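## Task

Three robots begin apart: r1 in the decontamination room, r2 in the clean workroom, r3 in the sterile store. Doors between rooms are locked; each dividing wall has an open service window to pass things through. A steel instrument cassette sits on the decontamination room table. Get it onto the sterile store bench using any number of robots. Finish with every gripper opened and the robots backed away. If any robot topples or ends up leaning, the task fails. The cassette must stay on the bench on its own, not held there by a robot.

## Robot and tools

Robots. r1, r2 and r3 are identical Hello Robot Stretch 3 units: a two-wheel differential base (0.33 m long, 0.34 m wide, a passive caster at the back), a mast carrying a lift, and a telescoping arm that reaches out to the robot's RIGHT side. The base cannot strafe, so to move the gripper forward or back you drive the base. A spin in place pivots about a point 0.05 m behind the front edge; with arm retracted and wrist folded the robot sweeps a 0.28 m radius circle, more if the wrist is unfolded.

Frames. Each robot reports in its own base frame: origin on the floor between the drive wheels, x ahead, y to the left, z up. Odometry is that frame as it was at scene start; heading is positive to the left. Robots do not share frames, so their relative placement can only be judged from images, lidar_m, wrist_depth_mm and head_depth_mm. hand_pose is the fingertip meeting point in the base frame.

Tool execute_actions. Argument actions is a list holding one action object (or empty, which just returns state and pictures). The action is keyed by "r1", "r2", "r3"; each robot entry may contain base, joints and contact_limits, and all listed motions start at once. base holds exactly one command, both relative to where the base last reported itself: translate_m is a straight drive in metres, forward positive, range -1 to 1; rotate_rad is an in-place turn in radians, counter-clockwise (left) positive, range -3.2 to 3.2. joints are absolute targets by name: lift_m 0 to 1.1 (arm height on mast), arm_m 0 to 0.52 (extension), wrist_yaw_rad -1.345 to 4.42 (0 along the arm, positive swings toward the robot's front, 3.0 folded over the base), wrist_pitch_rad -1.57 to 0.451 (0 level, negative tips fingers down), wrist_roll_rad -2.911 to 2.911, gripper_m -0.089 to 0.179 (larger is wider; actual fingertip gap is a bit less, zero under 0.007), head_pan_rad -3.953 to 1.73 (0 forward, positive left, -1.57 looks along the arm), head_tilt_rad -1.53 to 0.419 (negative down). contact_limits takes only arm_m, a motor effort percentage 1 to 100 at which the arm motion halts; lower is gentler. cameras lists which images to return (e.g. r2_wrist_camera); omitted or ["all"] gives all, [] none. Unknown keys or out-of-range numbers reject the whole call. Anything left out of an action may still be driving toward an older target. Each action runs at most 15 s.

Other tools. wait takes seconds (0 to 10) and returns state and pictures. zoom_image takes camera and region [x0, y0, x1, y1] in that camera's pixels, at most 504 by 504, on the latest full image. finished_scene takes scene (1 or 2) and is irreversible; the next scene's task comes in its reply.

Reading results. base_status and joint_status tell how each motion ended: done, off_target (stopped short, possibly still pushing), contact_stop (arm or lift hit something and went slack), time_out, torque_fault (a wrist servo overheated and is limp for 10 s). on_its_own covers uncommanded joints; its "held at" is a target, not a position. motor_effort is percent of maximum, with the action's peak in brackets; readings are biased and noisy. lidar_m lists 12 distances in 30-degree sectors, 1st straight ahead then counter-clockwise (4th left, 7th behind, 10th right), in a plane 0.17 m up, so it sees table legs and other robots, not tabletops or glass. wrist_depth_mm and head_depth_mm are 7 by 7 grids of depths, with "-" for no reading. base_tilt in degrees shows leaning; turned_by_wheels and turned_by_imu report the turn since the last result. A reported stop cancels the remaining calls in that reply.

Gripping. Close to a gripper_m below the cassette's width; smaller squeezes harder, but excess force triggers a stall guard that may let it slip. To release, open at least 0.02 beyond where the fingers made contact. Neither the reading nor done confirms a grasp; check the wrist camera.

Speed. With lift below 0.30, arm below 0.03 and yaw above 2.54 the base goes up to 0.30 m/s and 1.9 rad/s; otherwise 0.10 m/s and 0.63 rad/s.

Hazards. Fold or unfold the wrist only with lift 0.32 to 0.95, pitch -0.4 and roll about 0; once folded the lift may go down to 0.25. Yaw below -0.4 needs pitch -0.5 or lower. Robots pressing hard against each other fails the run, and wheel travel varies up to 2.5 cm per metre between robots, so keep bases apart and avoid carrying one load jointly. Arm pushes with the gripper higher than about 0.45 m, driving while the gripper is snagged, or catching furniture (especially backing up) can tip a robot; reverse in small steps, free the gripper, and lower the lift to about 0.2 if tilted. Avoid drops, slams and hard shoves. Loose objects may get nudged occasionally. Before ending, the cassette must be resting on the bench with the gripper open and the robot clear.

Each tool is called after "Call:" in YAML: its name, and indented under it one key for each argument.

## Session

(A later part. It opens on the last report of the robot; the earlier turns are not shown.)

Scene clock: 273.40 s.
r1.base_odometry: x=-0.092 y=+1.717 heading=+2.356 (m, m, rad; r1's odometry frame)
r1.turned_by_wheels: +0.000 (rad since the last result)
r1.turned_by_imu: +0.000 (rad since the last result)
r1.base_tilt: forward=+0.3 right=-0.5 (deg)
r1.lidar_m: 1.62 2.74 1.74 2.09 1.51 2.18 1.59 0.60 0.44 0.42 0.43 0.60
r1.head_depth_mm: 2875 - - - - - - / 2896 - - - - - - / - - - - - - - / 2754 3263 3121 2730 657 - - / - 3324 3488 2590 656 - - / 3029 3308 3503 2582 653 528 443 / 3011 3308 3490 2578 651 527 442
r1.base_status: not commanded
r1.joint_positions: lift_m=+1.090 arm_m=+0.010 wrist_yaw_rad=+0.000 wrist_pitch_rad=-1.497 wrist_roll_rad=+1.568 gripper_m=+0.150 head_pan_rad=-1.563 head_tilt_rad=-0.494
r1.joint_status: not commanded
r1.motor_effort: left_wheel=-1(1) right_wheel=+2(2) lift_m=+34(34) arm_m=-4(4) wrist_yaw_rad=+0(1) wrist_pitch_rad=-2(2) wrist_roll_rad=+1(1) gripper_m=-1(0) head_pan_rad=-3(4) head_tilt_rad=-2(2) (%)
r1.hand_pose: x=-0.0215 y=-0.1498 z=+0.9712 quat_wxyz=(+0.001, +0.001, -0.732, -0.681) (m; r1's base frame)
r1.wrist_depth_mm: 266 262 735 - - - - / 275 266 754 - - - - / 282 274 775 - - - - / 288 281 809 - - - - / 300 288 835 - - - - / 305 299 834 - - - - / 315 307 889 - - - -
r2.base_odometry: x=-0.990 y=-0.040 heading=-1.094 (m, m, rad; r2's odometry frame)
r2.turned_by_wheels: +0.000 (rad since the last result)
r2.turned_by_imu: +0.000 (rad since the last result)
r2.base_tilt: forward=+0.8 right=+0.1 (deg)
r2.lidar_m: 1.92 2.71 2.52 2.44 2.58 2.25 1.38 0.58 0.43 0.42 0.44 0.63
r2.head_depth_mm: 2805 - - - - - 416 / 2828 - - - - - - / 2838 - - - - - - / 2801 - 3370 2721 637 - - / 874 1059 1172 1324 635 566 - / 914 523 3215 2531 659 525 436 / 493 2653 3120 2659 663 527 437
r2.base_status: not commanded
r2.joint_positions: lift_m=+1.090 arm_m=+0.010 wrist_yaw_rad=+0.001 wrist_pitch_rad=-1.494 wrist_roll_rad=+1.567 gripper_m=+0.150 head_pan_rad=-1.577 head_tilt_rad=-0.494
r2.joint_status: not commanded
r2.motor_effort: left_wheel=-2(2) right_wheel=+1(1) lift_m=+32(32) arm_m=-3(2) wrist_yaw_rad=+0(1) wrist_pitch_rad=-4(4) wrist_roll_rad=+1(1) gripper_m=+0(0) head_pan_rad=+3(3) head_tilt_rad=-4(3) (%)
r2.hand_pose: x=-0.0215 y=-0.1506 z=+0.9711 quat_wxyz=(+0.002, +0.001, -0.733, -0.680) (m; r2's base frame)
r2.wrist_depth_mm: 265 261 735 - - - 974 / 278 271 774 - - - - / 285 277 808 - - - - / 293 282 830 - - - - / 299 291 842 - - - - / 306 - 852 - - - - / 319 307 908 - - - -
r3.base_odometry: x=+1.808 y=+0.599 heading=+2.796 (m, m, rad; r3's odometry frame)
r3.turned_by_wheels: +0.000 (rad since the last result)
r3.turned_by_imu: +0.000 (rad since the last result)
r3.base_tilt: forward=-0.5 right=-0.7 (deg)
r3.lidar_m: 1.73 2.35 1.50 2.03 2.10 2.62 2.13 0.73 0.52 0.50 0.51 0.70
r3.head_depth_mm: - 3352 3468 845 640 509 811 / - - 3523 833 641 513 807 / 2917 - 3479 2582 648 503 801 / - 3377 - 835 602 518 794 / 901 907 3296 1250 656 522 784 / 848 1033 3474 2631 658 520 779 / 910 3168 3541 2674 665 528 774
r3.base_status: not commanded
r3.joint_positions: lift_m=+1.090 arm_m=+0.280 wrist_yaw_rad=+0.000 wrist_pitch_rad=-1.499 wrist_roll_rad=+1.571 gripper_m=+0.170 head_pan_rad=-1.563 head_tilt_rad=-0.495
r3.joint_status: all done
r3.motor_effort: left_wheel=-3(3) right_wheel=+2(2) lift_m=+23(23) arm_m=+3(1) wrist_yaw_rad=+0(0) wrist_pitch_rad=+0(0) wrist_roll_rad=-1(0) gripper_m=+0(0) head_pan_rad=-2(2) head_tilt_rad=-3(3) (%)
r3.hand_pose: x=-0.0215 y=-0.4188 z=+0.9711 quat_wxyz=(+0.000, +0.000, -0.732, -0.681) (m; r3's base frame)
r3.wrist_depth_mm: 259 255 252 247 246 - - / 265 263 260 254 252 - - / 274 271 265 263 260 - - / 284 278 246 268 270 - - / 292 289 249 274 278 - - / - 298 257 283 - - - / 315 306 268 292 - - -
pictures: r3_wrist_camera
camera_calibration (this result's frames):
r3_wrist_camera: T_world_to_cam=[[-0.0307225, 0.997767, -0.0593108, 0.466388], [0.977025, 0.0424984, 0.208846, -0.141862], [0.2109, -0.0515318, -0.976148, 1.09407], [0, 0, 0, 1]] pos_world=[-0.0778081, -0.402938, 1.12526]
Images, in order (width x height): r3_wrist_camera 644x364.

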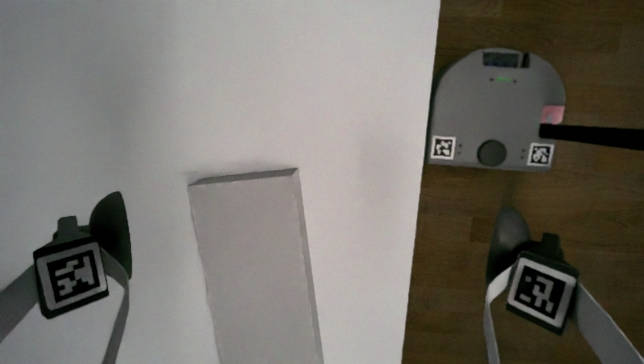

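Call:
execute_actions:
  actions:
    - {"r3":{"base":{"translate_m":0.07},"joints":{"arm_m":0.322}}}
  cameras: []

Call:
execute_actions:
  actions:
    - {"r3":{"joints":{"lift_m":0.993}}}
  cameras: []

Call:
execute_actions:
  actions:
    - {"r3":{"joints":{"gripper_m":-0.05}}}
  cameras: []

Call:
execute_actions:
  actions:
    - {"r3":{"joints":{"lift_m":1.09}}}
  cameras: []

Scene clock: 279.80 s.
r1.base_odometry: x=-0.092 y=+1.717 heading=+2.356 (m, m, rad; r1's odometry frame)
r1.turned_by_wheels: +0.000 (rad since the last result)
r1.turned_by_imu: +0.000 (rad since the last result)
r1.base_tilt: forward=+0.4 right=-0.5 (deg)
r1.lidar_m: 1.62 2.74 1.73 2.09 1.51 2.18 1.58 0.60 0.44 0.42 0.44 0.60
r1.head_depth_mm: 2924 - - - - - - / 2918 - - - - - - / - - - - - - - / 2760 3290 3126 2714 658 - - / - 3345 3513 2596 656 - - / 2983 3284 3498 2562 652 529 444 / 3016 3299 3492 2558 650 527 442
r1.base_status: not commanded
r1.joint_positions: lift_m=+1.090 arm_m=+0.010 wrist_yaw_rad=+0.000 wrist_pitch_rad=-1.497 wrist_roll_rad=+1.568 gripper_m=+0.150 head_pan_rad=-1.563 head_tilt_rad=-0.494
r1.joint_status: not commanded
r1.motor_effort: left_wheel=-1(1) right_wheel=+2(2) lift_m=+34(34) arm_m=-4(3) wrist_yaw_rad=+0(1) wrist_pitch_rad=-2(1) wrist_roll_rad=+1(1) gripper_m=+0(0) head_pan_rad=-4(3) head_tilt_rad=-2(2) (%)
r1.hand_pose: x=-0.0215 y=-0.1498 z=+0.9712 quat_wxyz=(+0.001, +0.001, -0.732, -0.681) (m; r1's base frame)
r1.wrist_depth_mm: 266 261 753 - - - - / 275 268 764 - - - - / 281 275 791 - - - - / 293 284 813 - - - - / 296 286 836 - - - - / 307 295 858 - - - - / 315 303 860 - - - -
r2.base_odometry: x=-0.990 y=-0.040 heading=-1.094 (m, m, rad; r2's odometry frame)
r2.turned_by_wheels: +0.000 (rad since the last result)
r2.turned_by_imu: +0.000 (rad since the last result)
r2.base_tilt: forward=+0.8 right=+0.0 (deg)
r2.lidar_m: 1.93 2.71 2.52 2.46 2.58 2.26 1.39 0.58 0.44 0.42 0.45 0.62
r2.head_depth_mm: 2801 - - - - - 416 / 2835 - - - - - - / 2818 - - - - - - / 873 - 617 1834 634 - - / 902 488 2342 2500 634 565 - / 522 2742 3289 2643 663 526 437 / 2812 3006 3303 2657 664 527 437
r2.base_status: not commanded
r2.joint_positions: lift_m=+1.090 arm_m=+0.010 wrist_yaw_rad=+0.001 wrist_pitch_rad=-1.494 wrist_roll_rad=+1.567 gripper_m=+0.150 head_pan_rad=-1.577 head_tilt_rad=-0.494
r2.joint_status: not commanded
r2.motor_effort: left_wheel=-2(2) right_wheel=+1(1) lift_m=+32(31) arm_m=-3(3) wrist_yaw_rad=+0(0) wrist_pitch_rad=-4(4) wrist_roll_rad=+1(1) gripper_m=+0(0) head_pan_rad=+3(3) head_tilt_rad=-4(4) (%)
r2.hand_pose: x=-0.0215 y=-0.1506 z=+0.9711 quat_wxyz=(+0.002, +0.001, -0.733, -0.680) (m; r2's base frame)
r2.wrist_depth_mm: 269 262 747 - - - - / 279 269 756 - - - - / 283 274 792 - - - - / 291 285 844 - - - - / 300 292 830 - - - - / 305 - 872 - - - - / 315 308 883 - - - -
r3.base_odometry: x=+1.742 y=+0.622 heading=+2.796 (m, m, rad; r3's odometry frame)
r3.turned_by_wheels: +0.000 (rad since the last result)
r3.turned_by_imu: +0.000 (rad since the last result)
r3.base_tilt: forward=-0.4 right=-0.6 (deg)
r3.lidar_m: 1.73 2.27 1.47 2.03 2.09 2.69 2.12 0.72 0.52 0.50 0.51 0.69
r3.head_depth_mm: - 3321 3526 845 637 510 811 / 2857 3290 3459 849 639 513 800 / - - 3485 2585 632 517 797 / - 810 - 2586 652 520 789 / 821 799 3389 1243 653 518 783 / 908 3274 3508 2632 660 526 778 / 2936 3253 3455 2682 664 529 771
r3.base_status: done
r3.joint_positions: lift_m=+1.090 arm_m=+0.322 wrist_yaw_rad=+0.000 wrist_pitch_rad=-1.499 wrist_roll_rad=+1.571 gripper_m=+0.170 head_pan_rad=-1.563 head_tilt_rad=-0.495
r3.joint_status: all done
r3.motor_effort: left_wheel=-3(5) right_wheel=+1(6) lift_m=+23(23) arm_m=+3(4) wrist_yaw_rad=+0(0) wrist_pitch_rad=-1(0) wrist_roll_rad=-1(0) gripper_m=-1(0) head_pan_rad=-2(2) head_tilt_rad=-3(3) (%)
r3.hand_pose: x=-0.0215 y=-0.4608 z=+0.9711 quat_wxyz=(+0.000, +0.000, -0.732, -0.681) (m; r3's base frame)
r3.wrist_depth_mm: 258 255 250 247 245 - - / 268 262 256 252 250 248 - / 275 272 266 230 257 254 - / 284 278 274 238 266 - - / 293 287 284 245 274 - - / - 299 293 253 282 - - / 316 307 303 264 290 - -
pictures: none
No camera images: the call's "cameras" was empty. Leave "cameras" out to get every camera's image.

Scene clock: 281.50 s.
r1.base_odometry: x=-0.092 y=+1.717 heading=+2.356 (m, m, rad; r1's odometry frame)
r1.turned_by_wheels: +0.000 (rad since the last result)
r1.turned_by_imu: +0.000 (rad since the last result)
r1.base_tilt: forward=+0.4 right=-0.5 (deg)
r1.lidar_m: 1.62 2.74 1.74 2.09 1.51 2.18 1.58 0.60 0.44 0.42 0.44 0.59
r1.head_depth_mm: 2893 - - - - - - / 2920 - - - - - - / - - - - - - - / 2783 3262 3119 2725 658 - - / - 3315 3509 2595 656 - - / 3019 3272 3511 2570 652 528 444 / 3027 3296 3472 2555 650 527 442
r1.base_status: not commanded
r1.joint_positions: lift_m=+1.090 arm_m=+0.010 wrist_yaw_rad=+0.000 wrist_pitch_rad=-1.497 wrist_roll_rad=+1.568 gripper_m=+0.150 head_pan_rad=-1.563 head_tilt_rad=-0.494
r1.joint_status: not commanded
r1.motor_effort: left_wheel=-1(1) right_wheel=+2(2) lift_m=+35(34) arm_m=-4(3) wrist_yaw_rad=+0(0) wrist_pitch_rad=-2(2) wrist_roll_rad=+1(1) gripper_m=+0(0) head_pan_rad=-4(4) head_tilt_rad=-1(2) (%)
r1.hand_pose: x=-0.0215 y=-0.1498 z=+0.9712 quat_wxyz=(+0.001, +0.001, -0.732, -0.681) (m; r1's base frame)
r1.wrist_depth_mm: 267 262 743 - - - 993 / 273 268 773 - - - - / 281 275 794 - - - - / 288 284 815 - - - - / 297 289 835 - - - - / 305 293 840 - - - - / 318 308 889 - - - -
r2.base_odometry: x=-0.990 y=-0.040 heading=-1.094 (m, m, rad; r2's odometry frame)
r2.turned_by_wheels: +0.000 (rad since the last result)
r2.turned_by_imu: +0.000 (rad since the last result)
r2.base_tilt: forward=+0.8 right=+0.0 (deg)
r2.lidar_m: 1.92 2.71 2.52 2.45 2.58 2.25 1.38 0.58 0.43 0.42 0.45 0.62
r2.head_depth_mm: 2828 - - - - - 416 / 2835 - - - - - - / 2799 - - - - - - / 873 - 569 722 593 - - / 982 738 530 2414 633 565 - / 2807 571 3312 2510 660 525 436 / 2849 3045 3303 2660 665 527 437
r2.base_status: not commanded
r2.joint_positions: lift_m=+1.090 arm_m=+0.010 wrist_yaw_rad=+0.001 wrist_pitch_rad=-1.494 wrist_roll_rad=+1.567 gripper_m=+0.150 head_pan_rad=-1.577 head_tilt_rad=-0.494
r2.joint_status: not commanded
r2.motor_effort: left_wheel=-1(1) right_wheel=+1(1) lift_m=+32(31) arm_m=-3(3) wrist_yaw_rad=+0(1) wrist_pitch_rad=-4(4) wrist_roll_rad=+1(1) gripper_m=+0(0) head_pan_rad=+3(3) head_tilt_rad=-3(4) (%)
r2.hand_pose: x=-0.0215 y=-0.1506 z=+0.9711 quat_wxyz=(+0.002, +0.001, -0.733, -0.680) (m; r2's base frame)
r2.wrist_depth_mm: 271 263 742 - - - - / 276 267 767 - - - - / 282 277 775 - - - - / 287 282 811 - - - - / 299 291 854 - - - - / 306 - 885 - - - - / 317 310 900 - - - -
r3.base_odometry: x=+1.742 y=+0.622 heading=+2.796 (m, m, rad; r3's odometry frame)
r3.turned_by_wheels: +0.000 (rad since the last result)
r3.turned_by_imu: +0.000 (rad since the last result)
r3.base_tilt: forward=-0.4 right=-0.7 (deg)
r3.lidar_m: 1.73 2.27 1.47 2.03 2.10 2.69 2.11 0.72 0.52 0.50 0.51 0.69
r3.head_depth_mm: 3042 3253 - 808 637 512 809 / 3034 3281 - 2656 640 513 804 / 3067 3216 - 819 599 501 800 / - 3260 3371 2589 650 520 792 / 821 799 3449 1247 655 520 785 / 913 3264 3482 2672 660 526 778 / 2885 3199 3468 2660 667 529 769
r3.base_status: not commanded
r3.joint_positions: lift_m=+0.994 arm_m=+0.322 wrist_yaw_rad=+0.000 wrist_pitch_rad=-1.504 wrist_roll_rad=+1.571 gripper_m=+0.170 head_pan_rad=-1.563 head_tilt_rad=-0.495
r3.joint_status: all done
r3.motor_effort: left_wheel=-3(3) right_wheel=+1(1) lift_m=+11(20) arm_m=+2(3) wrist_yaw_rad=+0(0) wrist_pitch_rad=+1(2) wrist_roll_rad=-1(0) gripper_m=-1(2) head_pan_rad=-3(2) head_tilt_rad=-3(3) (%)
r3.hand_pose: x=-0.0215 y=-0.4595 z=+0.8750 quat_wxyz=(+0.000, +0.000, -0.730, -0.683) (m; r3's base frame)
r3.wrist_depth_mm: 165 163 161 158 156 154 897 / 170 168 135 132 160 158 930 / 175 173 139 136 164 162 936 / 180 178 143 140 169 168 - / 185 183 147 145 174 173 - / - 190 153 149 180 180 - / 200 197 159 155 185 185 -
pictures: none
No camera images: the call's "cameras" was empty. Leave "cameras" out to get every camera's image.

Scene clock: 285.93 s.
r1.base_odometry: x=-0.092 y=+1.717 heading=+2.356 (m, m, rad; r1's odometry frame)
r1.turned_by_wheels: +0.000 (rad since the last result)
r1.turned_by_imu: +0.000 (rad since the last result)
r1.base_tilt: forward=+0.4 right=-0.5 (deg)
r1.lidar_m: 1.62 2.73 1.74 2.09 1.51 2.18 1.59 0.60 0.44 0.42 0.44 0.59
r1.head_depth_mm: 2912 - - - - - - / 2946 - - - - - - / - - - - - - - / 2754 3273 3119 2725 658 - - / - 3336 3521 2568 657 - - / 3023 3297 3515 2596 653 529 443 / 3013 3321 3513 2568 651 527 443
r1.base_status: not commanded
r1.joint_positions: lift_m=+1.090 arm_m=+0.010 wrist_yaw_rad=+0.000 wrist_pitch_rad=-1.497 wrist_roll_rad=+1.568 gripper_m=+0.150 head_pan_rad=-1.563 head_tilt_rad=-0.494
r1.joint_status: not commanded
r1.motor_effort: left_wheel=-1(1) right_wheel=+2(2) lift_m=+35(34) arm_m=-3(4) wrist_yaw_rad=+0(0) wrist_pitch_rad=-1(1) wrist_roll_rad=+1(1) gripper_m=+0(0) head_pan_rad=-3(4) head_tilt_rad=-2(2) (%)
r1.hand_pose: x=-0.0215 y=-0.1498 z=+0.9712 quat_wxyz=(+0.001, +0.001, -0.732, -0.681) (m; r1's base frame)
r1.wrist_depth_mm: 267 264 747 - - - 986 / 274 267 769 - - - - / 282 273 756 - - - - / 288 281 816 - - - - / 297 288 873 - - - - / 303 298 849 - - - - / 316 302 890 - - - -
r2.base_odometry: x=-0.990 y=-0.040 heading=-1.094 (m, m, rad; r2's odometry frame)
r2.turned_by_wheels: +0.000 (rad since the last result)
r2.turned_by_imu: +0.000 (rad since the last result)
r2.base_tilt: forward=+0.8 right=-0.1 (deg)
r2.lidar_m: 1.92 2.71 2.51 2.45 2.58 2.26 1.39 0.58 0.44 0.42 0.44 0.63
r2.head_depth_mm: 2834 - - - - - 415 / 2863 - - - - - - / 2771 - - - - - - / 872 - 573 710 635 - - / 986 810 535 2383 651 566 - / 2808 570 3174 2542 660 526 436 / 2829 3029 3284 2652 663 525 437
r2.base_status: not commanded
r2.joint_positions: lift_m=+1.090 arm_m=+0.010 wrist_yaw_rad=+0.001 wrist_pitch_rad=-1.494 wrist_roll_rad=+1.567 gripper_m=+0.150 head_pan_rad=-1.577 head_tilt_rad=-0.494
r2.joint_status: not commanded
r2.motor_effort: left_wheel=-2(1) right_wheel=+1(1) lift_m=+32(32) arm_m=-3(3) wrist_yaw_rad=+0(1) wrist_pitch_rad=-4(4) wrist_roll_rad=+1(1) gripper_m=+0(0) head_pan_rad=+3(3) head_tilt_rad=-4(3) (%)
r2.hand_pose: x=-0.0215 y=-0.1506 z=+0.9711 quat_wxyz=(+0.002, +0.001, -0.733, -0.680) (m; r2's base frame)
r2.wrist_depth_mm: 271 261 739 - - - 987 / 279 268 757 - - - - / 284 277 784 - - - - / 291 283 828 - - - - / 299 294 857 - - - - / 307 - 863 - - - - / 313 308 926 - - - -
r3.base_odometry: x=+1.742 y=+0.622 heading=+2.796 (m, m, rad; r3's odometry frame)
r3.turned_by_wheels: +0.000 (rad since the last result)
r3.turned_by_imu: -0.002 (rad since the last result)
r3.base_tilt: forward=-0.6 right=-0.8 (deg)
r3.lidar_m: 1.72 2.27 1.47 2.03 2.09 2.69 2.14 0.72 0.52 0.50 0.52 0.69
r3.head_depth_mm: 3037 3291 - 811 637 511 816 / 3038 3276 - 2686 641 511 806 / 3080 3262 - 821 646 502 796 / - 3297 3471 2621 654 507 794 / 819 804 3249 1263 656 508 785 / 914 3240 3538 2655 662 526 781 / 2919 3217 3522 2702 668 530 774
r3.base_status: not commanded
r3.joint_positions: lift_m=+0.994 arm_m=+0.322 wrist_yaw_rad=+0.000 wrist_pitch_rad=-1.569 wrist_roll_rad=+1.569 gripper_m=-0.039 head_pan_rad=-1.563 head_tilt_rad=-0.495
r3.joint_status: gripper_m off_target (ended at -0.039, target -0.050)
r3.on_its_own: gripper_m is held at -0.042, not at your -0.050, by its stall guard, which is still easing
r3.motor_effort: left_wheel=-1(9) right_wheel=-2(6) lift_m=+6(10) arm_m=+2(2) wrist_yaw_rad=-1(2) wrist_pitch_rad=+19(21) wrist_roll_rad=+1(2) gripper_m=-46(100) head_pan_rad=-2(2) head_tilt_rad=-3(3) (%)
r3.hand_pose: x=-0.0215 y=-0.4428 z=+0.8763 quat_wxyz=(+0.001, +0.000, -0.707, -0.707) (m; r3's base frame)
r3.wrist_depth_mm: 160 161 160 161 161 162 932 / 165 165 163 123 124 166 - / 170 170 130 127 127 171 - / 175 176 135 132 133 180 - / 181 182 138 138 136 - - / 186 188 145 143 143 - - / 195 194 192 149 193 - -
pictures: none
No camera images: the call's "cameras" was empty. Leave "cameras" out to get every camera's image.

Scene clock: 288.07 s.
r1.base_odometry: x=-0.092 y=+1.717 heading=+2.356 (m, m, rad; r1's odometry frame)
r1.turned_by_wheels: +0.000 (rad since the last result)
r1.turned_by_imu: +0.000 (rad since the last result)
r1.base_tilt: forward=+0.4 right=-0.5 (deg)
r1.lidar_m: 1.62 2.74 1.74 2.09 1.51 2.18 1.59 0.60 0.44 0.42 0.44 0.60
r1.head_depth_mm: 2911 - - - - - - / 2913 - - - - - - / - - - - - - - / 2753 3288 3139 2728 658 - - / - 3280 3508 2595 656 - - / 3032 3289 3503 2567 653 529 443 / 2999 3320 3484 2556 649 526 442
r1.base_status: not commanded
r1.joint_positions: lift_m=+1.090 arm_m=+0.010 wrist_yaw_rad=+0.000 wrist_pitch_rad=-1.497 wrist_roll_rad=+1.568 gripper_m=+0.150 head_pan_rad=-1.563 head_tilt_rad=-0.494
r1.joint_status: not commanded
r1.motor_effort: left_wheel=-1(1) right_wheel=+2(2) lift_m=+35(35) arm_m=-4(4) wrist_yaw_rad=+0(0) wrist_pitch_rad=-2(2) wrist_roll_rad=+1(1) gripper_m=+0(0) head_pan_rad=-3(4) head_tilt_rad=-3(2) (%)
r1.hand_pose: x=-0.0215 y=-0.1498 z=+0.9712 quat_wxyz=(+0.001, +0.001, -0.732, -0.681) (m; r1's base frame)
r1.wrist_depth_mm: 265 262 745 - - - 999 / 274 267 754 - - - - / 285 275 765 - - - - / 290 284 814 - - - - / 296 288 851 - - - - / 306 294 855 - - - - / 318 307 889 - - - -
r2.base_odometry: x=-0.990 y=-0.040 heading=-1.094 (m, m, rad; r2's odometry frame)
r2.turned_by_wheels: +0.000 (rad since the last result)
r2.turned_by_imu: +0.000 (rad since the last result)
r2.base_tilt: forward=+0.8 right=+0.1 (deg)
r2.lidar_m: 1.93 2.71 2.52 2.45 2.58 2.25 1.39 0.58 0.44 0.42 0.45 0.62
r2.head_depth_mm: 2811 - - - - - 415 / 2833 - - - - - - / 2821 - - - - - - / 868 - 882 651 659 - - / 906 488 549 613 659 566 - / 522 2754 3316 2685 661 525 437 / 2797 2980 3322 2657 662 528 438
r2.base_status: not commanded
r2.joint_positions: lift_m=+1.090 arm_m=+0.010 wrist_yaw_rad=+0.001 wrist_pitch_rad=-1.494 wrist_roll_rad=+1.567 gripper_m=+0.150 head_pan_rad=-1.577 head_tilt_rad=-0.494
r2.joint_status: not commanded
r2.motor_effort: left_wheel=-2(1) right_wheel=+1(1) lift_m=+32(32) arm_m=-3(3) wrist_yaw_rad=-1(1) wrist_pitch_rad=-4(4) wrist_roll_rad=+1(1) gripper_m=+0(0) head_pan_rad=+2(3) head_tilt_rad=-3(4) (%)
r2.hand_pose: x=-0.0215 y=-0.1506 z=+0.9711 quat_wxyz=(+0.002, +0.001, -0.733, -0.680) (m; r2's base frame)
r2.wrist_depth_mm: 268 262 742 - - - - / 275 270 761 - - - - / 284 273 794 - - - - / 289 281 835 - - - - / 298 292 816 - - - - / 309 - 871 - - - - / 312 307 886 - - - -
r3.base_odometry: x=+1.742 y=+0.622 heading=+2.796 (m, m, rad; r3's odometry frame)
r3.turned_by_wheels: +0.000 (rad since the last result)
r3.turned_by_imu: +0.000 (rad since the last result)
r3.base_tilt: forward=-0.5 right=-0.7 (deg)
r3.lidar_m: 1.71 2.28 1.47 2.03 2.10 2.69 2.15 0.72 0.52 0.50 0.52 0.69
r3.head_depth_mm: - 3326 3461 841 636 510 809 / 2910 3291 3473 854 601 513 803 / - - 3412 2561 585 517 799 / - 907 - 2604 508 520 792 / 829 797 3231 1260 511 522 781 / 910 3250 3515 2680 638 525 774 / 2893 3223 3406 2648 664 528 770
r3.base_status: not commanded
r3.joint_positions: lift_m=+1.090 arm_m=+0.322 wrist_yaw_rad=+0.000 wrist_pitch_rad=-1.498 wrist_roll_rad=+1.569 gripper_m=-0.027 head_pan_rad=-1.563 head_tilt_rad=-0.495
r3.joint_status: all done
r3.on_its_own: gripper_m is held at -0.029, not at your -0.050, by its stall guard, which is still easing
r3.motor_effort: left_wheel=-1(4) right_wheel=+0(4) lift_m=+25(26) arm_m=+2(2) wrist_yaw_rad=-1(1) wrist_pitch_rad=+0(20) wrist_roll_rad=+1(1) gripper_m=-38(49) head_pan_rad=-3(2) head_tilt_rad=-2(4) (%)
r3.hand_pose: x=-0.0215 y=-0.4610 z=+0.9710 quat_wxyz=(+0.001, +0.000, -0.732, -0.681) (m; r3's base frame)
r3.wrist_depth_mm: 258 257 250 247 243 - - / 266 263 124 123 246 247 - / 271 269 129 127 254 254 - / 281 279 133 132 262 - - / 295 288 137 137 138 - - / 301 302 144 143 143 - - / 313 308 153 150 290 - -
pictures: none
No camera images: the call's "cameras" was empty. Leave "cameras" out to get every camera's image.

Held.

Call:
execute_actions:
  actions:
    - {"r3":{"joints":{"arm_m":0.01}}}
  cameras: []

Call:
execute_actions:
  actions:
    - {"r3":{"base":{"rotate_rad":1.55}}}
  cameras: []

Call:
execute_actions:
  actions:
    - {"r3":{"base":{"translate_m":1.0}}}
  cameras: []

Call:
execute_actions:
  actions:
    - {"r3":{"base":{"rotate_rad":1.55}}}
  cameras: []

Call:
execute_actions:
  actions:
    - {"r3":{"joints":{"arm_m":0.4}}}
  cameras: []

Call:
execute_actions:
  actions:
    - {"r3":{"joints":{"lift_m":0.895}}}
  cameras: []

Call:
execute_actions:
  actions:
    - {"r3":{"joints":{"gripper_m":0.15}}}
  cameras: []

Call:
execute_actions:
  actions:
    - {"r3":{"joints":{"lift_m":1.05}}}
  cameras: []

Call:
execute_actions:
  actions:
    - {"r3":{"joints":{"arm_m":0.0}}}
  cameras: ["r3_nav_camera"]

Scene clock: 298.40 s.
r1.base_odometry: x=-0.092 y=+1.717 heading=+2.356 (m, m, rad; r1's odometry frame)
r1.turned_by_wheels: +0.000 (rad since the last result)
r1.turned_by_imu: +0.001 (rad since the last result)
r1.base_tilt: forward=+0.3 right=-0.5 (deg)
r1.lidar_m: 1.62 2.73 1.74 2.09 1.51 2.18 1.59 0.60 0.44 0.42 0.44 0.60
r1.head_depth_mm: 2863 - - - - - - / 2924 - - - - - - / - - - - - - - / 2753 3295 3138 2720 659 - - / - 3373 3487 2602 656 - - / 3011 3307 3544 2572 652 529 443 / 2992 3293 3510 2577 651 526 442
r1.base_status: not commanded
r1.joint_positions: lift_m=+1.090 arm_m=+0.010 wrist_yaw_rad=+0.000 wrist_pitch_rad=-1.497 wrist_roll_rad=+1.568 gripper_m=+0.150 head_pan_rad=-1.563 head_tilt_rad=-0.494
r1.joint_status: not commanded
r1.motor_effort: left_wheel=-1(1) right_wheel=+2(2) lift_m=+34(34) arm_m=-4(4) wrist_yaw_rad=-1(0) wrist_pitch_rad=-1(2) wrist_roll_rad=+1(1) gripper_m=-1(0) head_pan_rad=-3(4) head_tilt_rad=-2(2) (%)
r1.hand_pose: x=-0.0215 y=-0.1498 z=+0.9712 quat_wxyz=(+0.001, +0.001, -0.732, -0.681) (m; r1's base frame)
r1.wrist_depth_mm: 269 261 751 - - - - / 274 269 775 - - - - / 283 274 781 - - - - / 291 281 799 - - - - / 297 290 833 - - - - / 306 296 845 - - - - / 312 308 887 - - - -
r2.base_odometry: x=-0.990 y=-0.040 heading=-1.094 (m, m, rad; r2's odometry frame)
r2.turned_by_wheels: +0.000 (rad since the last result)
r2.turned_by_imu: +0.001 (rad since the last result)
r2.base_tilt: forward=+0.8 right=+0.0 (deg)
r2.lidar_m: 1.92 2.70 2.52 2.45 2.58 2.26 1.38 0.58 0.44 0.42 0.44 0.62
r2.head_depth_mm: 2814 - - - - - 415 / 2818 - - - - - - / 2838 - - - - - - / 864 - 844 2446 659 - - / 788 1052 3293 2507 659 565 - / 929 3016 3303 2648 660 526 436 / 2858 3032 3267 2654 662 526 436
r2.base_status: not commanded
r2.joint_positions: lift_m=+1.090 arm_m=+0.010 wrist_yaw_rad=+0.001 wrist_pitch_rad=-1.494 wrist_roll_rad=+1.567 gripper_m=+0.150 head_pan_rad=-1.577 head_tilt_rad=-0.494
r2.joint_status: not commanded
r2.motor_effort: left_wheel=-2(2) right_wheel=+2(1) lift_m=+31(32) arm_m=-2(3) wrist_yaw_rad=-1(1) wrist_pitch_rad=-4(4) wrist_roll_rad=+1(1) gripper_m=-1(0) head_pan_rad=+3(3) head_tilt_rad=-4(4) (%)
r2.hand_pose: x=-0.0215 y=-0.1506 z=+0.9711 quat_wxyz=(+0.002, +0.001, -0.733, -0.680) (m; r2's base frame)
r2.wrist_depth_mm: 268 262 749 - - - - / 274 269 768 - - - - / 283 275 793 - - - - / 292 282 818 - - - - / 293 289 833 - - - - / 305 - 872 - - - - / 318 309 894 - - - -
r3.base_odometry: x=+1.742 y=+0.622 heading=+2.796 (m, m, rad; r3's odometry frame)
r3.turned_by_wheels: +0.000 (rad since the last result)
r3.turned_by_imu: +0.001 (rad since the last result)
r3.base_tilt: forward=-0.5 right=-0.6 (deg)
r3.lidar_m: 1.71 2.27 1.47 2.03 2.10 2.69 2.15 0.72 0.52 0.50 0.51 0.69
r3.head_depth_mm: 2973 - - - - - - / 2926 - - - - - - / 2981 - - - - - - / - 3219 3449 2616 650 - - / 821 797 3222 1259 655 525 801 / 909 3225 3473 2665 660 525 775 / 2900 3229 3446 2671 666 529 772
r3.base_status: not commanded
r3.joint_positions: lift_m=+1.090 arm_m=+0.010 wrist_yaw_rad=+0.000 wrist_pitch_rad=-1.498 wrist_roll_rad=+1.569 gripper_m=+0.018 head_pan_rad=-1.563 head_tilt_rad=-0.495
r3.joint_status: all done
r3.on_its_own: gripper_m is held at +0.017, not at your -0.050, by its stall guard, which is not easing now
r3.motor_effort: left_wheel=-1(1) right_wheel=+1(0) lift_m=+24(24) arm_m=-3(1) wrist_yaw_rad=+0(1) wrist_pitch_rad=+0(1) wrist_roll_rad=+1(1) gripper_m=-24(27) head_pan_rad=-2(2) head_tilt_rad=-3(3) (%)
r3.hand_pose: x=-0.0215 y=-0.1496 z=+0.9710 quat_wxyz=(+0.001, +0.000, -0.732, -0.681) (m; r3's base frame)
r3.wrist_depth_mm: 260 597 - - - - - / 269 586 124 123 122 - - / 276 603 129 127 127 - - / 286 610 134 133 - - - / 291 591 140 138 139 - - / 302 321 148 145 144 - - / 315 685 155 152 - - -
pictures: none
No camera images: the call's "cameras" was empty. Leave "cameras" out to get every camera's image.

Scene clock: 301.83 s.
r1.base_odometry: x=-0.092 y=+1.717 heading=+2.356 (m, m, rad; r1's odometry frame)
r1.turned_by_wheels: +0.000 (rad since the last result)
r1.turned_by_imu: +0.000 (rad since the last result)
r1.base_tilt: forward=+0.4 right=-0.5 (deg)
r1.lidar_m: 1.62 2.74 1.73 2.09 1.50 2.18 1.59 0.60 0.44 0.42 0.44 0.60
r1.head_depth_mm: 2918 - - - - - - / 2908 - - - - - - / - - - - - - - / 2753 3302 3101 2714 658 - - / - 3312 3521 2582 656 - - / 2990 3278 3499 2574 654 529 443 / 3029 3273 3502 2558 651 527 442
r1.base_status: not commanded
r1.joint_positions: lift_m=+1.090 arm_m=+0.010 wrist_yaw_rad=+0.000 wrist_pitch_rad=-1.497 wrist_roll_rad=+1.568 gripper_m=+0.150 head_pan_rad=-1.563 head_tilt_rad=-0.494
r1.joint_status: not commanded
r1.motor_effort: left_wheel=-1(1) right_wheel=+2(2) lift_m=+34(34) arm_m=-4(4) wrist_yaw_rad=+0(1) wrist_pitch_rad=-2(1) wrist_roll_rad=+1(1) gripper_m=+0(0) head_pan_rad=-4(3) head_tilt_rad=-3(2) (%)
r1.hand_pose: x=-0.0215 y=-0.1498 z=+0.9712 quat_wxyz=(+0.001, +0.001, -0.732, -0.681) (m; r1's base frame)
r1.wrist_depth_mm: 267 263 761 - - - - / 274 268 759 - - - - / 283 274 782 - - - - / 291 285 798 - - - - / 296 289 837 - - - - / 306 296 855 - - - - / 312 306 864 - - - -
r2.base_odometry: x=-0.990 y=-0.040 heading=-1.094 (m, m, rad; r2's odometry frame)
r2.turned_by_wheels: +0.000 (rad since the last result)
r2.turned_by_imu: +0.000 (rad since the last result)
r2.base_tilt: forward=+0.9 right=+0.0 (deg)
r2.lidar_m: 1.92 2.71 2.51 2.46 2.58 2.26 1.38 0.58 0.44 0.42 0.44 0.62
r2.head_depth_mm: 2805 - - - - - 416 / 2796 - - - - - - / 2782 - - - - - - / 838 - 3354 2715 658 - - / 688 3001 3270 2402 659 566 - / 685 2980 3284 2656 663 526 436 / 2859 3028 3342 2643 663 527 438
r2.base_status: not commanded
r2.joint_positions: lift_m=+1.090 arm_m=+0.010 wrist_yaw_rad=+0.001 wrist_pitch_rad=-1.494 wrist_roll_rad=+1.567 gripper_m=+0.150 head_pan_rad=-1.577 head_tilt_rad=-0.494
r2.joint_status: not commanded
r2.motor_effort: left_wheel=-2(2) right_wheel=+1(2) lift_m=+32(32) arm_m=-3(3) wrist_yaw_rad=-1(0) wrist_pitch_rad=-4(4) wrist_roll_rad=+1(1) gripper_m=+0(0) head_pan_rad=+3(3) head_tilt_rad=-4(4) (%)
r2.hand_pose: x=-0.0215 y=-0.1506 z=+0.9711 quat_wxyz=(+0.002, +0.001, -0.733, -0.680) (m; r2's base frame)
r2.wrist_depth_mm: 267 263 739 - - - - / 274 267 767 - - - - / 283 277 794 - - - - / 288 283 804 - - - - / 299 291 857 - - - - / 308 - 881 - - - - / 316 307 907 - - - -
r3.base_odometry: x=+1.742 y=+0.622 heading=-1.937 (m, m, rad; r3's odometry frame)
r3.turned_by_wheels: +1.550 (rad since the last result)
r3.turned_by_imu: +1.575 (rad since the last result)
r3.base_tilt: forward=-0.5 right=-0.7 (deg)
r3.lidar_m: 2.03 1.65 2.71 2.29 0.74 0.52 0.50 0.51 0.68 1.62 2.26 1.47
r3.head_depth_mm: 1214 - - - - - - / 1574 - - - - - - / 1835 - - - - - - / 1853 2021 2240 2419 1941 - - / 1859 2021 2222 2399 1966 1568 1261 / 1837 1997 2228 2380 1965 1554 1303 / 1825 1998 2195 2404 2010 1576 1304
r3.base_status: done
r3.joint_positions: lift_m=+1.090 arm_m=+0.010 wrist_yaw_rad=+0.000 wrist_pitch_rad=-1.498 wrist_roll_rad=+1.569 gripper_m=+0.018 head_pan_rad=-1.563 head_tilt_rad=-0.495
r3.joint_status: not commanded
r3.on_its_own: gripper_m is held at +0.017, not at your -0.050, by its stall guard, which is not easing now
r3.motor_effort: left_wheel=-3(10) right_wheel=+1(6) lift_m=+24(25) arm_m=-3(3) wrist_yaw_rad=+0(0) wrist_pitch_rad=-1(1) wrist_roll_rad=+1(1) gripper_m=-24(24) head_pan_rad=-2(2) head_tilt_rad=-3(3) (%)
r3.hand_pose: x=-0.0215 y=-0.1496 z=+0.9710 quat_wxyz=(+0.001, +0.000, -0.732, -0.681) (m; r3's base frame)
r3.wrist_depth_mm: - - - - - - - / - - 124 123 123 - - / - - 129 127 127 - - / - - 135 132 - - - / - - 139 139 140 - - / - - 148 145 144 - - / - - 156 152 - - -
pictures: none
No camera images: the call's "cameras" was empty. Leave "cameras" out to get every camera's image.

Scene clock: 313.23 s.
r1.base_odometry: x=-0.092 y=+1.717 heading=+2.356 (m, m, rad; r1's odometry frame)
r1.turned_by_wheels: +0.000 (rad since the last result)
r1.turned_by_imu: +0.001 (rad since the last result)
r1.base_tilt: forward=+0.4 right=-0.5 (deg)
r1.lidar_m: 1.62 2.74 1.73 2.09 1.50 2.18 1.59 0.60 0.44 0.42 0.43 0.60
r1.head_depth_mm: 2914 - - - - - - / 2904 - - - - - - / - - - - - - - / 2746 3328 3120 2741 657 - - / - 3357 3506 2591 656 - - / 3045 3305 3522 2555 654 529 443 / 3013 3271 3501 2554 650 527 443
r1.base_status: not commanded
r1.joint_positions: lift_m=+1.090 arm_m=+0.010 wrist_yaw_rad=+0.000 wrist_pitch_rad=-1.497 wrist_roll_rad=+1.568 gripper_m=+0.150 head_pan_rad=-1.563 head_tilt_rad=-0.494
r1.joint_status: not commanded
r1.motor_effort: left_wheel=-1(1) right_wheel=+2(2) lift_m=+34(35) arm_m=-3(3) wrist_yaw_rad=+0(0) wrist_pitch_rad=-2(1) wrist_roll_rad=+1(1) gripper_m=-1(0) head_pan_rad=-4(4) head_tilt_rad=-3(3) (%)
r1.hand_pose: x=-0.0215 y=-0.1498 z=+0.9712 quat_wxyz=(+0.001, +0.001, -0.732, -0.681) (m; r1's base frame)
r1.wrist_depth_mm: 265 261 735 - - - 946 / 275 266 754 - - - - / 282 276 764 - - - - / 288 286 820 - - - - / 299 289 834 - - - - / 307 298 856 - - - - / 315 308 877 - - - -
r2.base_odometry: x=-0.990 y=-0.040 heading=-1.094 (m, m, rad; r2's odometry frame)
r2.turned_by_wheels: +0.000 (rad since the last result)
r2.turned_by_imu: +0.001 (rad since the last result)
r2.base_tilt: forward=+0.7 right=+0.1 (deg)
r2.lidar_m: 1.92 2.71 2.52 2.45 2.58 2.25 1.39 0.58 0.43 0.42 0.44 0.63
r2.head_depth_mm: 2810 - - - - - 416 / 2859 - - - - - - / 2830 - - - - - - / 2782 - 3335 2192 656 - - / 2767 2998 3310 2609 661 565 - / 2847 2997 3299 2658 662 525 437 / 2866 3005 3273 2643 663 525 437
r2.base_status: not commanded
r2.joint_positions: lift_m=+1.090 arm_m=+0.010 wrist_yaw_rad=+0.001 wrist_pitch_rad=-1.494 wrist_roll_rad=+1.567 gripper_m=+0.150 head_pan_rad=-1.577 head_tilt_rad=-0.494
r2.joint_status: not commanded
r2.motor_effort: left_wheel=-2(2) right_wheel=+1(1) lift_m=+31(32) arm_m=-3(3) wrist_yaw_rad=-1(1) wrist_pitch_rad=-4(4) wrist_roll_rad=+1(1) gripper_m=+0(0) head_pan_rad=+3(3) head_tilt_rad=-4(4) (%)
r2.hand_pose: x=-0.0215 y=-0.1506 z=+0.9711 quat_wxyz=(+0.002, +0.001, -0.733, -0.680) (m; r2's base frame)
r2.wrist_depth_mm: 269 262 743 - - - - / 275 269 774 - - - - / 284 277 781 - - - - / 291 283 837 - - - - / 299 290 837 - - - - / 306 - 871 - - - - / 312 309 876 - - - -
r3.base_odometry: x=+1.383 y=-0.311 heading=-1.938 (m, m, rad; r3's odometry frame)
r3.turned_by_wheels: +0.000 (rad since the last result)
r3.turned_by_imu: +0.000 (rad since the last result)
r3.base_tilt: forward=-0.6 right=-0.7 (deg)
r3.lidar_m: 1.03 1.06 1.00 2.62 2.23 1.58 1.50 1.54 2.02 2.15 0.60 0.63
r3.head_depth_mm: 1817 - - - - - - / 1823 - - - - - - / 1828 - - - - - - / 1814 1996 2170 2376 1951 - - / 1807 1980 2180 2366 1971 1559 1266 / 1811 1966 2168 2376 1989 1570 1305 / 1801 1959 2147 2344 1988 1583 1311
r3.base_status: done
r3.joint_positions: lift_m=+1.090 arm_m=+0.010 wrist_yaw_rad=+0.000 wrist_pitch_rad=-1.498 wrist_roll_rad=+1.569 gripper_m=+0.018 head_pan_rad=-1.563 head_tilt_rad=-0.495
r3.joint_status: not commanded
r3.on_its_own: gripper_m is held at +0.017, not at your -0.050, by its stall guard, which is not easing now
r3.motor_effort: left_wheel=-2(7) right_wheel=+1(6) lift_m=+24(24) arm_m=-3(3) wrist_yaw_rad=+0(1) wrist_pitch_rad=-1(1) wrist_roll_rad=+1(1) gripper_m=-24(24) head_pan_rad=-1(2) head_tilt_rad=-3(3) (%)
r3.hand_pose: x=-0.0215 y=-0.1496 z=+0.9710 quat_wxyz=(+0.001, +0.000, -0.732, -0.681) (m; r3's base frame)
r3.wrist_depth_mm: - - - - - - - / - - 124 123 122 - - / - - 129 127 126 - - / - - 134 133 - - - / - - 139 139 139 - - / - - 147 145 145 - - / - - 156 153 - - -
pictures: none
No camera images: the call's "cameras" was empty. Leave "cameras" out to get every camera's image.

Scene clock: 316.67 s.
r1.base_odometry: x=-0.092 y=+1.717 heading=+2.356 (m, m, rad; r1's odometry frame)
r1.turned_by_wheels: +0.000 (rad since the last result)
r1.turned_by_imu: +0.000 (rad since the last result)
r1.base_tilt: forward=+0.4 right=-0.5 (deg)
r1.lidar_m: 1.62 2.74 1.73 2.09 1.51 2.18 1.58 0.60 0.44 0.42 0.44 0.60
r1.head_depth_mm: 2889 - - - - - - / 2901 - - - - - - / - - - - - - - / 2770 3279 3127 2712 658 - - / - 3320 3519 2582 657 - - / 3023 3295 3490 2571 653 529 443 / 3018 3299 3492 2546 649 527 442
r1.base_status: not commanded
r1.joint_positions: lift_m=+1.090 arm_m=+0.010 wrist_yaw_rad=+0.000 wrist_pitch_rad=-1.497 wrist_roll_rad=+1.568 gripper_m=+0.150 head_pan_rad=-1.563 head_tilt_rad=-0.494
r1.joint_status: not commanded
r1.motor_effort: left_wheel=-1(1) right_wheel=+2(2) lift_m=+34(34) arm_m=-3(5) wrist_yaw_rad=+0(0) wrist_pitch_rad=-2(2) wrist_roll_rad=+1(1) gripper_m=+0(0) head_pan_rad=-3(4) head_tilt_rad=-2(2) (%)
r1.hand_pose: x=-0.0215 y=-0.1498 z=+0.9712 quat_wxyz=(+0.001, +0.001, -0.732, -0.681) (m; r1's base frame)
r1.wrist_depth_mm: 265 260 757 - - - 966 / 274 265 751 - - - - / 282 275 776 - - - - / 289 283 802 - - - - / 296 286 845 - - - - / 307 295 854 - - - - / 316 310 897 - - - -
r2.base_odometry: x=-0.990 y=-0.040 heading=-1.094 (m, m, rad; r2's odometry frame)
r2.turned_by_wheels: +0.000 (rad since the last result)
r2.turned_by_imu: +0.000 (rad since the last result)
r2.base_tilt: forward=+0.8 right=+0.1 (deg)
r2.lidar_m: 1.92 2.71 2.52 2.45 2.57 2.26 1.38 0.58 0.44 0.42 0.45 0.62
r2.head_depth_mm: 2810 - - - - - 416 / 2850 - - - - - - / 2760 - - - - - - / 2757 - 3343 2685 658 - - / 2843 2999 3351 2653 658 566 - / 2819 3007 3255 2638 663 525 437 / 2870 2977 3280 2669 662 526 437
r2.base_status: not commanded
r2.joint_positions: lift_m=+1.090 arm_m=+0.010 wrist_yaw_rad=+0.001 wrist_pitch_rad=-1.494 wrist_roll_rad=+1.567 gripper_m=+0.150 head_pan_rad=-1.577 head_tilt_rad=-0.494
r2.joint_status: not commanded
r2.motor_effort: left_wheel=-2(2) right_wheel=+1(1) lift_m=+32(32) arm_m=-3(3) wrist_yaw_rad=-1(1) wrist_pitch_rad=-4(4) wrist_roll_rad=+1(1) gripper_m=+1(1) head_pan_rad=+3(3) head_tilt_rad=-4(4) (%)
r2.hand_pose: x=-0.0215 y=-0.1506 z=+0.9711 quat_wxyz=(+0.002, +0.001, -0.733, -0.680) (m; r2's base frame)
r2.wrist_depth_mm: 268 262 730 - - - - / 275 270 764 - - - - / 283 276 799 - - - - / 288 282 819 - - - - / 299 292 838 - - - - / 309 - 881 - - - - / 316 308 914 - - - -
r3.base_odometry: x=+1.383 y=-0.311 heading=-0.388 (m, m, rad; r3's odometry frame)
r3.turned_by_wheels: +1.550 (rad since the last result)
r3.turned_by_imu: +1.575 (rad since the last result)
r3.base_tilt: forward=-0.4 right=-0.8 (deg)
r3.lidar_m: 2.62 2.27 1.59 1.50 1.54 1.99 2.16 0.60 0.62 1.03 1.05 1.00
r3.head_depth_mm: 1111 - - - - - - / 1098 - - - - - - / 1096 - - - - - - / 1104 1207 1335 1077 803 - - / 1101 1205 1318 1082 809 647 565 / 1084 1190 1295 1098 813 649 554 / 1078 1175 1284 1109 824 652 554
r3.base_status: done
r3.joint_positions: lift_m=+1.090 arm_m=+0.010 wrist_yaw_rad=+0.000 wrist_pitch_rad=-1.498 wrist_roll_rad=+1.569 gripper_m=+0.018 head_pan_rad=-1.563 head_tilt_rad=-0.495
r3.joint_status: not commanded
r3.on_its_own: gripper_m is held at +0.017, not at your -0.050, by its stall guard, which is not easing now
r3.motor_effort: left_wheel=-3(9) right_wheel=+2(6) lift_m=+25(25) arm_m=-3(3) wrist_yaw_rad=+0(0) wrist_pitch_rad=-1(0) wrist_roll_rad=+1(1) gripper_m=-24(24) head_pan_rad=-2(2) head_tilt_rad=-3(2) (%)
r3.hand_pose: x=-0.0215 y=-0.1496 z=+0.9710 quat_wxyz=(+0.001, +0.000, -0.732, -0.681) (m; r3's base frame)
r3.wrist_depth_mm: 355 361 - - - - - / 367 371 124 123 122 - - / 382 378 129 127 126 - - / 393 391 134 133 - - - / 408 398 139 139 139 - - / 419 413 147 145 145 - - / 439 426 154 153 - - -
pictures: none
No camera images: the call's "cameras" was empty. Leave "cameras" out to get every camera's image.

Scene clock: 320.73 s.
r1.base_odometry: x=-0.092 y=+1.717 heading=+2.356 (m, m, rad; r1's odometry frame)
r1.turned_by_wheels: +0.000 (rad since the last result)
r1.turned_by_imu: +0.000 (rad since the last result)
r1.base_tilt: forward=+0.3 right=-0.5 (deg)
r1.lidar_m: 1.62 2.75 1.74 2.10 1.51 2.18 1.59 0.60 0.44 0.42 0.43 0.59
r1.head_depth_mm: 2909 - - - - - - / 2924 - - - - - - / - - - - - - - / 2768 3262 3132 2712 658 - - / - 3303 3470 2587 657 - - / 3003 3286 3505 2569 653 529 443 / 3011 3261 3464 2540 651 527 442
r1.base_status: not commanded
r1.joint_positions: lift_m=+1.090 arm_m=+0.010 wrist_yaw_rad=+0.000 wrist_pitch_rad=-1.497 wrist_roll_rad=+1.568 gripper_m=+0.150 head_pan_rad=-1.563 head_tilt_rad=-0.494
r1.joint_status: not commanded
r1.motor_effort: left_wheel=-1(1) right_wheel=+2(2) lift_m=+34(34) arm_m=-4(4) wrist_yaw_rad=-1(1) wrist_pitch_rad=-1(1) wrist_roll_rad=+1(1) gripper_m=+0(0) head_pan_rad=-3(4) head_tilt_rad=-2(1) (%)
r1.hand_pose: x=-0.0215 y=-0.1498 z=+0.9712 quat_wxyz=(+0.001, +0.001, -0.732, -0.681) (m; r1's base frame)
r1.wrist_depth_mm: 267 260 744 - - - 998 / 277 269 749 - - - - / 279 276 770 - - - - / 287 282 807 - - - - / 298 289 829 - - - - / 304 295 871 - - - - / 319 307 874 - - - -
r2.base_odometry: x=-0.990 y=-0.040 heading=-1.094 (m, m, rad; r2's odometry frame)
r2.turned_by_wheels: +0.000 (rad since the last result)
r2.turned_by_imu: +0.000 (rad since the last result)
r2.base_tilt: forward=+0.8 right=+0.2 (deg)
r2.lidar_m: 1.92 2.72 2.52 2.45 2.58 2.25 1.38 0.58 0.44 0.42 0.44 0.63
r2.head_depth_mm: 2808 - - - - - 416 / 2851 - - - - - - / 2726 - - - - - - / 2768 - 3385 2693 657 - - / 2847 3025 3392 2630 662 567 - / 2825 2981 3281 2662 661 525 436 / 2863 3005 3338 2653 663 527 437
r2.base_status: not commanded
r2.joint_positions: lift_m=+1.090 arm_m=+0.010 wrist_yaw_rad=+0.001 wrist_pitch_rad=-1.494 wrist_roll_rad=+1.567 gripper_m=+0.150 head_pan_rad=-1.577 head_tilt_rad=-0.494
r2.joint_status: not commanded
r2.motor_effort: left_wheel=-2(2) right_wheel=+1(1) lift_m=+32(32) arm_m=-3(3) wrist_yaw_rad=-1(0) wrist_pitch_rad=-4(4) wrist_roll_rad=+1(1) gripper_m=+1(1) head_pan_rad=+3(3) head_tilt_rad=-4(4) (%)
r2.hand_pose: x=-0.0215 y=-0.1506 z=+0.9711 quat_wxyz=(+0.002, +0.001, -0.733, -0.680) (m; r2's base frame)
r2.wrist_depth_mm: 267 264 748 - - - - / 277 271 772 - - - - / 283 275 784 - - - - / 291 285 800 - - - - / 298 292 828 - - - - / 310 - 865 - - - - / 320 312 892 - - - -
r3.base_odometry: x=+1.383 y=-0.311 heading=-0.388 (m, m, rad; r3's odometry frame)
r3.turned_by_wheels: +0.000 (rad since the last result)
r3.turned_by_imu: +0.001 (rad since the last result)
r3.base_tilt: forward=-0.4 right=-0.9 (deg)
r3.lidar_m: 2.62 2.27 1.58 1.50 1.54 2.00 2.16 0.60 0.62 1.03 1.05 1.00
r3.head_depth_mm: - 1255 1367 1041 787 611 1181 / 1092 1236 1371 1051 789 635 569 / 1084 - 1367 591 798 637 572 / 1099 1192 1364 605 776 642 560 / 1097 1197 1318 1085 781 647 562 / 1091 1185 1298 1095 814 647 552 / 1080 1178 1291 1101 823 654 553
r3.base_status: not commanded
r3.joint_positions: lift_m=+1.090 arm_m=+0.400 wrist_yaw_rad=+0.000 wrist_pitch_rad=-1.497 wrist_roll_rad=+1.569 gripper_m=+0.018 head_pan_rad=-1.563 head_tilt_rad=-0.495
r3.joint_status: all done
r3.on_its_own: gripper_m is held at +0.017, not at your -0.050, by its stall guard, which is not easing now
r3.motor_effort: left_wheel=-3(3) right_wheel=+1(2) lift_m=+24(24) arm_m=+3(9) wrist_yaw_rad=+1(0) wrist_pitch_rad=-1(0) wrist_roll_rad=+1(1) gripper_m=-24(24) head_pan_rad=-3(2) head_tilt_rad=-3(3) (%)
r3.hand_pose: x=-0.0215 y=-0.5391 z=+0.9710 quat_wxyz=(+0.001, +0.000, -0.732, -0.681) (m; r3's base frame)
r3.wrist_depth_mm: 361 355 346 339 335 334 - / 367 363 124 123 340 342 - / 379 373 129 127 353 349 - / 392 388 134 133 358 363 - / 402 395 139 139 139 - - / 416 416 147 146 145 - - / 436 418 155 153 397 - -
pictures: none
No camera images: the call's "cameras" was empty. Leave "cameras" out to get every camera's image.

Scene clock: 323.50 s.
r1.base_odometry: x=-0.092 y=+1.717 heading=+2.356 (m, m, rad; r1's odometry frame)
r1.turned_by_wheels: +0.000 (rad since the last result)
r1.turned_by_imu: +0.000 (rad since the last result)
r1.base_tilt: forward=+0.4 right=-0.5 (deg)
r1.lidar_m: 1.62 2.74 1.74 2.09 1.51 2.18 1.58 0.60 0.44 0.42 0.44 0.60
r1.head_depth_mm: 2888 - - - - - - / 2936 - - - - - - / - - - - - - - / 2780 3277 3114 2711 658 - - / - 3345 3538 2594 656 - - / 3007 3293 3505 2572 653 530 443 / 3037 3285 3491 2565 650 526 442
r1.base_status: not commanded
r1.joint_positions: lift_m=+1.090 arm_m=+0.010 wrist_yaw_rad=+0.000 wrist_pitch_rad=-1.497 wrist_roll_rad=+1.568 gripper_m=+0.150 head_pan_rad=-1.563 head_tilt_rad=-0.494
r1.joint_status: not commanded
r1.motor_effort: left_wheel=-1(1) right_wheel=+2(2) lift_m=+35(34) arm_m=-4(4) wrist_yaw_rad=+0(0) wrist_pitch_rad=-2(1) wrist_roll_rad=+1(1) gripper_m=+1(0) head_pan_rad=-4(3) head_tilt_rad=-3(2) (%)
r1.hand_pose: x=-0.0215 y=-0.1498 z=+0.9712 quat_wxyz=(+0.001, +0.001, -0.732, -0.681) (m; r1's base frame)
r1.wrist_depth_mm: 266 261 736 - - - 983 / 273 268 786 - - - - / 282 273 784 - - - - / 290 284 820 - - - - / 299 288 809 - - - - / 307 294 866 - - - - / 317 306 905 - - - -
r2.base_odometry: x=-0.990 y=-0.040 heading=-1.094 (m, m, rad; r2's odometry frame)
r2.turned_by_wheels: +0.000 (rad since the last result)
r2.turned_by_imu: +0.000 (rad since the last result)
r2.base_tilt: forward=+0.9 right=+0.1 (deg)
r2.lidar_m: 1.92 2.70 2.52 2.45 2.58 2.25 1.39 0.58 0.44 0.42 0.44 0.62
r2.head_depth_mm: 2815 - - - - - 415 / 2862 - - - - - - / 2871 - - - - - - / 2736 - 3381 2728 658 - - / 2842 3043 3339 2633 661 566 - / 2858 3034 3326 2627 661 525 436 / 2817 3011 3334 2680 664 527 438
r2.base_status: not commanded
r2.joint_positions: lift_m=+1.090 arm_m=+0.010 wrist_yaw_rad=+0.001 wrist_pitch_rad=-1.494 wrist_roll_rad=+1.567 gripper_m=+0.150 head_pan_rad=-1.577 head_tilt_rad=-0.494
r2.joint_status: not commanded
r2.motor_effort: left_wheel=-1(1) right_wheel=+2(1) lift_m=+32(32) arm_m=-3(3) wrist_yaw_rad=-1(1) wrist_pitch_rad=-4(4) wrist_roll_rad=+1(2) gripper_m=+1(0) head_pan_rad=+3(2) head_tilt_rad=-4(4) (%)
r2.hand_pose: x=-0.0215 y=-0.1506 z=+0.9711 quat_wxyz=(+0.002, +0.001, -0.733, -0.680) (m; r2's base frame)
r2.wrist_depth_mm: 267 264 730 - - - - / 273 270 775 - - - - / 284 277 797 - - - - / 289 284 787 - - - - / 301 291 854 - - - - / 306 - 869 - - - - / 314 309 931 - - - -
r3.base_odometry: x=+1.383 y=-0.311 heading=-0.388 (m, m, rad; r3's odometry frame)
r3.turned_by_wheels: +0.000 (rad since the last result)
r3.turned_by_imu: +0.000 (rad since the last result)
r3.base_tilt: forward=-0.5 right=-0.8 (deg)
r3.lidar_m: 2.62 2.27 1.59 1.50 1.53 1.99 2.16 0.60 0.62 1.03 1.05 1.00
r3.head_depth_mm: 1134 1240 1370 1154 - 614 1184 / 1125 1228 1327 985 790 634 569 / 1118 1217 1302 - 799 638 570 / 1101 1203 1312 1130 776 641 561 / 1093 1199 1311 1081 808 642 564 / 1088 1192 1313 1096 814 649 554 / 1077 1179 1299 1108 821 652 553
r3.base_status: not commanded
r3.joint_positions: lift_m=+0.897 arm_m=+0.400 wrist_yaw_rad=+0.000 wrist_pitch_rad=-1.512 wrist_roll_rad=+1.569 gripper_m=+0.018 head_pan_rad=-1.563 head_tilt_rad=-0.495
r3.joint_status: lift_m contact_stop (moved -0.193 of -0.195)
r3.on_its_own: gripper_m is held at +0.017, not at your -0.050, by its stall guard, which is not easing now; lift_m is slack since a contact_stop, until your next command for it
r3.motor_effort: left_wheel=-4(5) right_wheel=+3(2) lift_m=+18(20) arm_m=+2(3) wrist_yaw_rad=+0(1) wrist_pitch_rad=+3(5) wrist_roll_rad=+1(1) gripper_m=-23(24) head_pan_rad=-2(2) head_tilt_rad=-3(3) (%)
r3.hand_pose: x=-0.0215 y=-0.5354 z=+0.7785 quat_wxyz=(+0.001, +0.000, -0.727, -0.686) (m; r3's base frame)
r3.wrist_depth_mm: 169 167 166 164 161 159 158 / 174 172 123 122 165 165 161 / 179 178 128 126 128 168 167 / 185 184 134 131 175 174 171 / 191 190 138 137 138 179 177 / 199 196 146 144 144 183 182 / 205 204 154 152 192 191 189
pictures: none
No camera images: the call's "cameras" was empty. Leave "cameras" out to get every camera's image.

not run: a stop came earlier in this reply.

not run: a stop came earlier in this reply.

not run: a stop came earlier in this reply.


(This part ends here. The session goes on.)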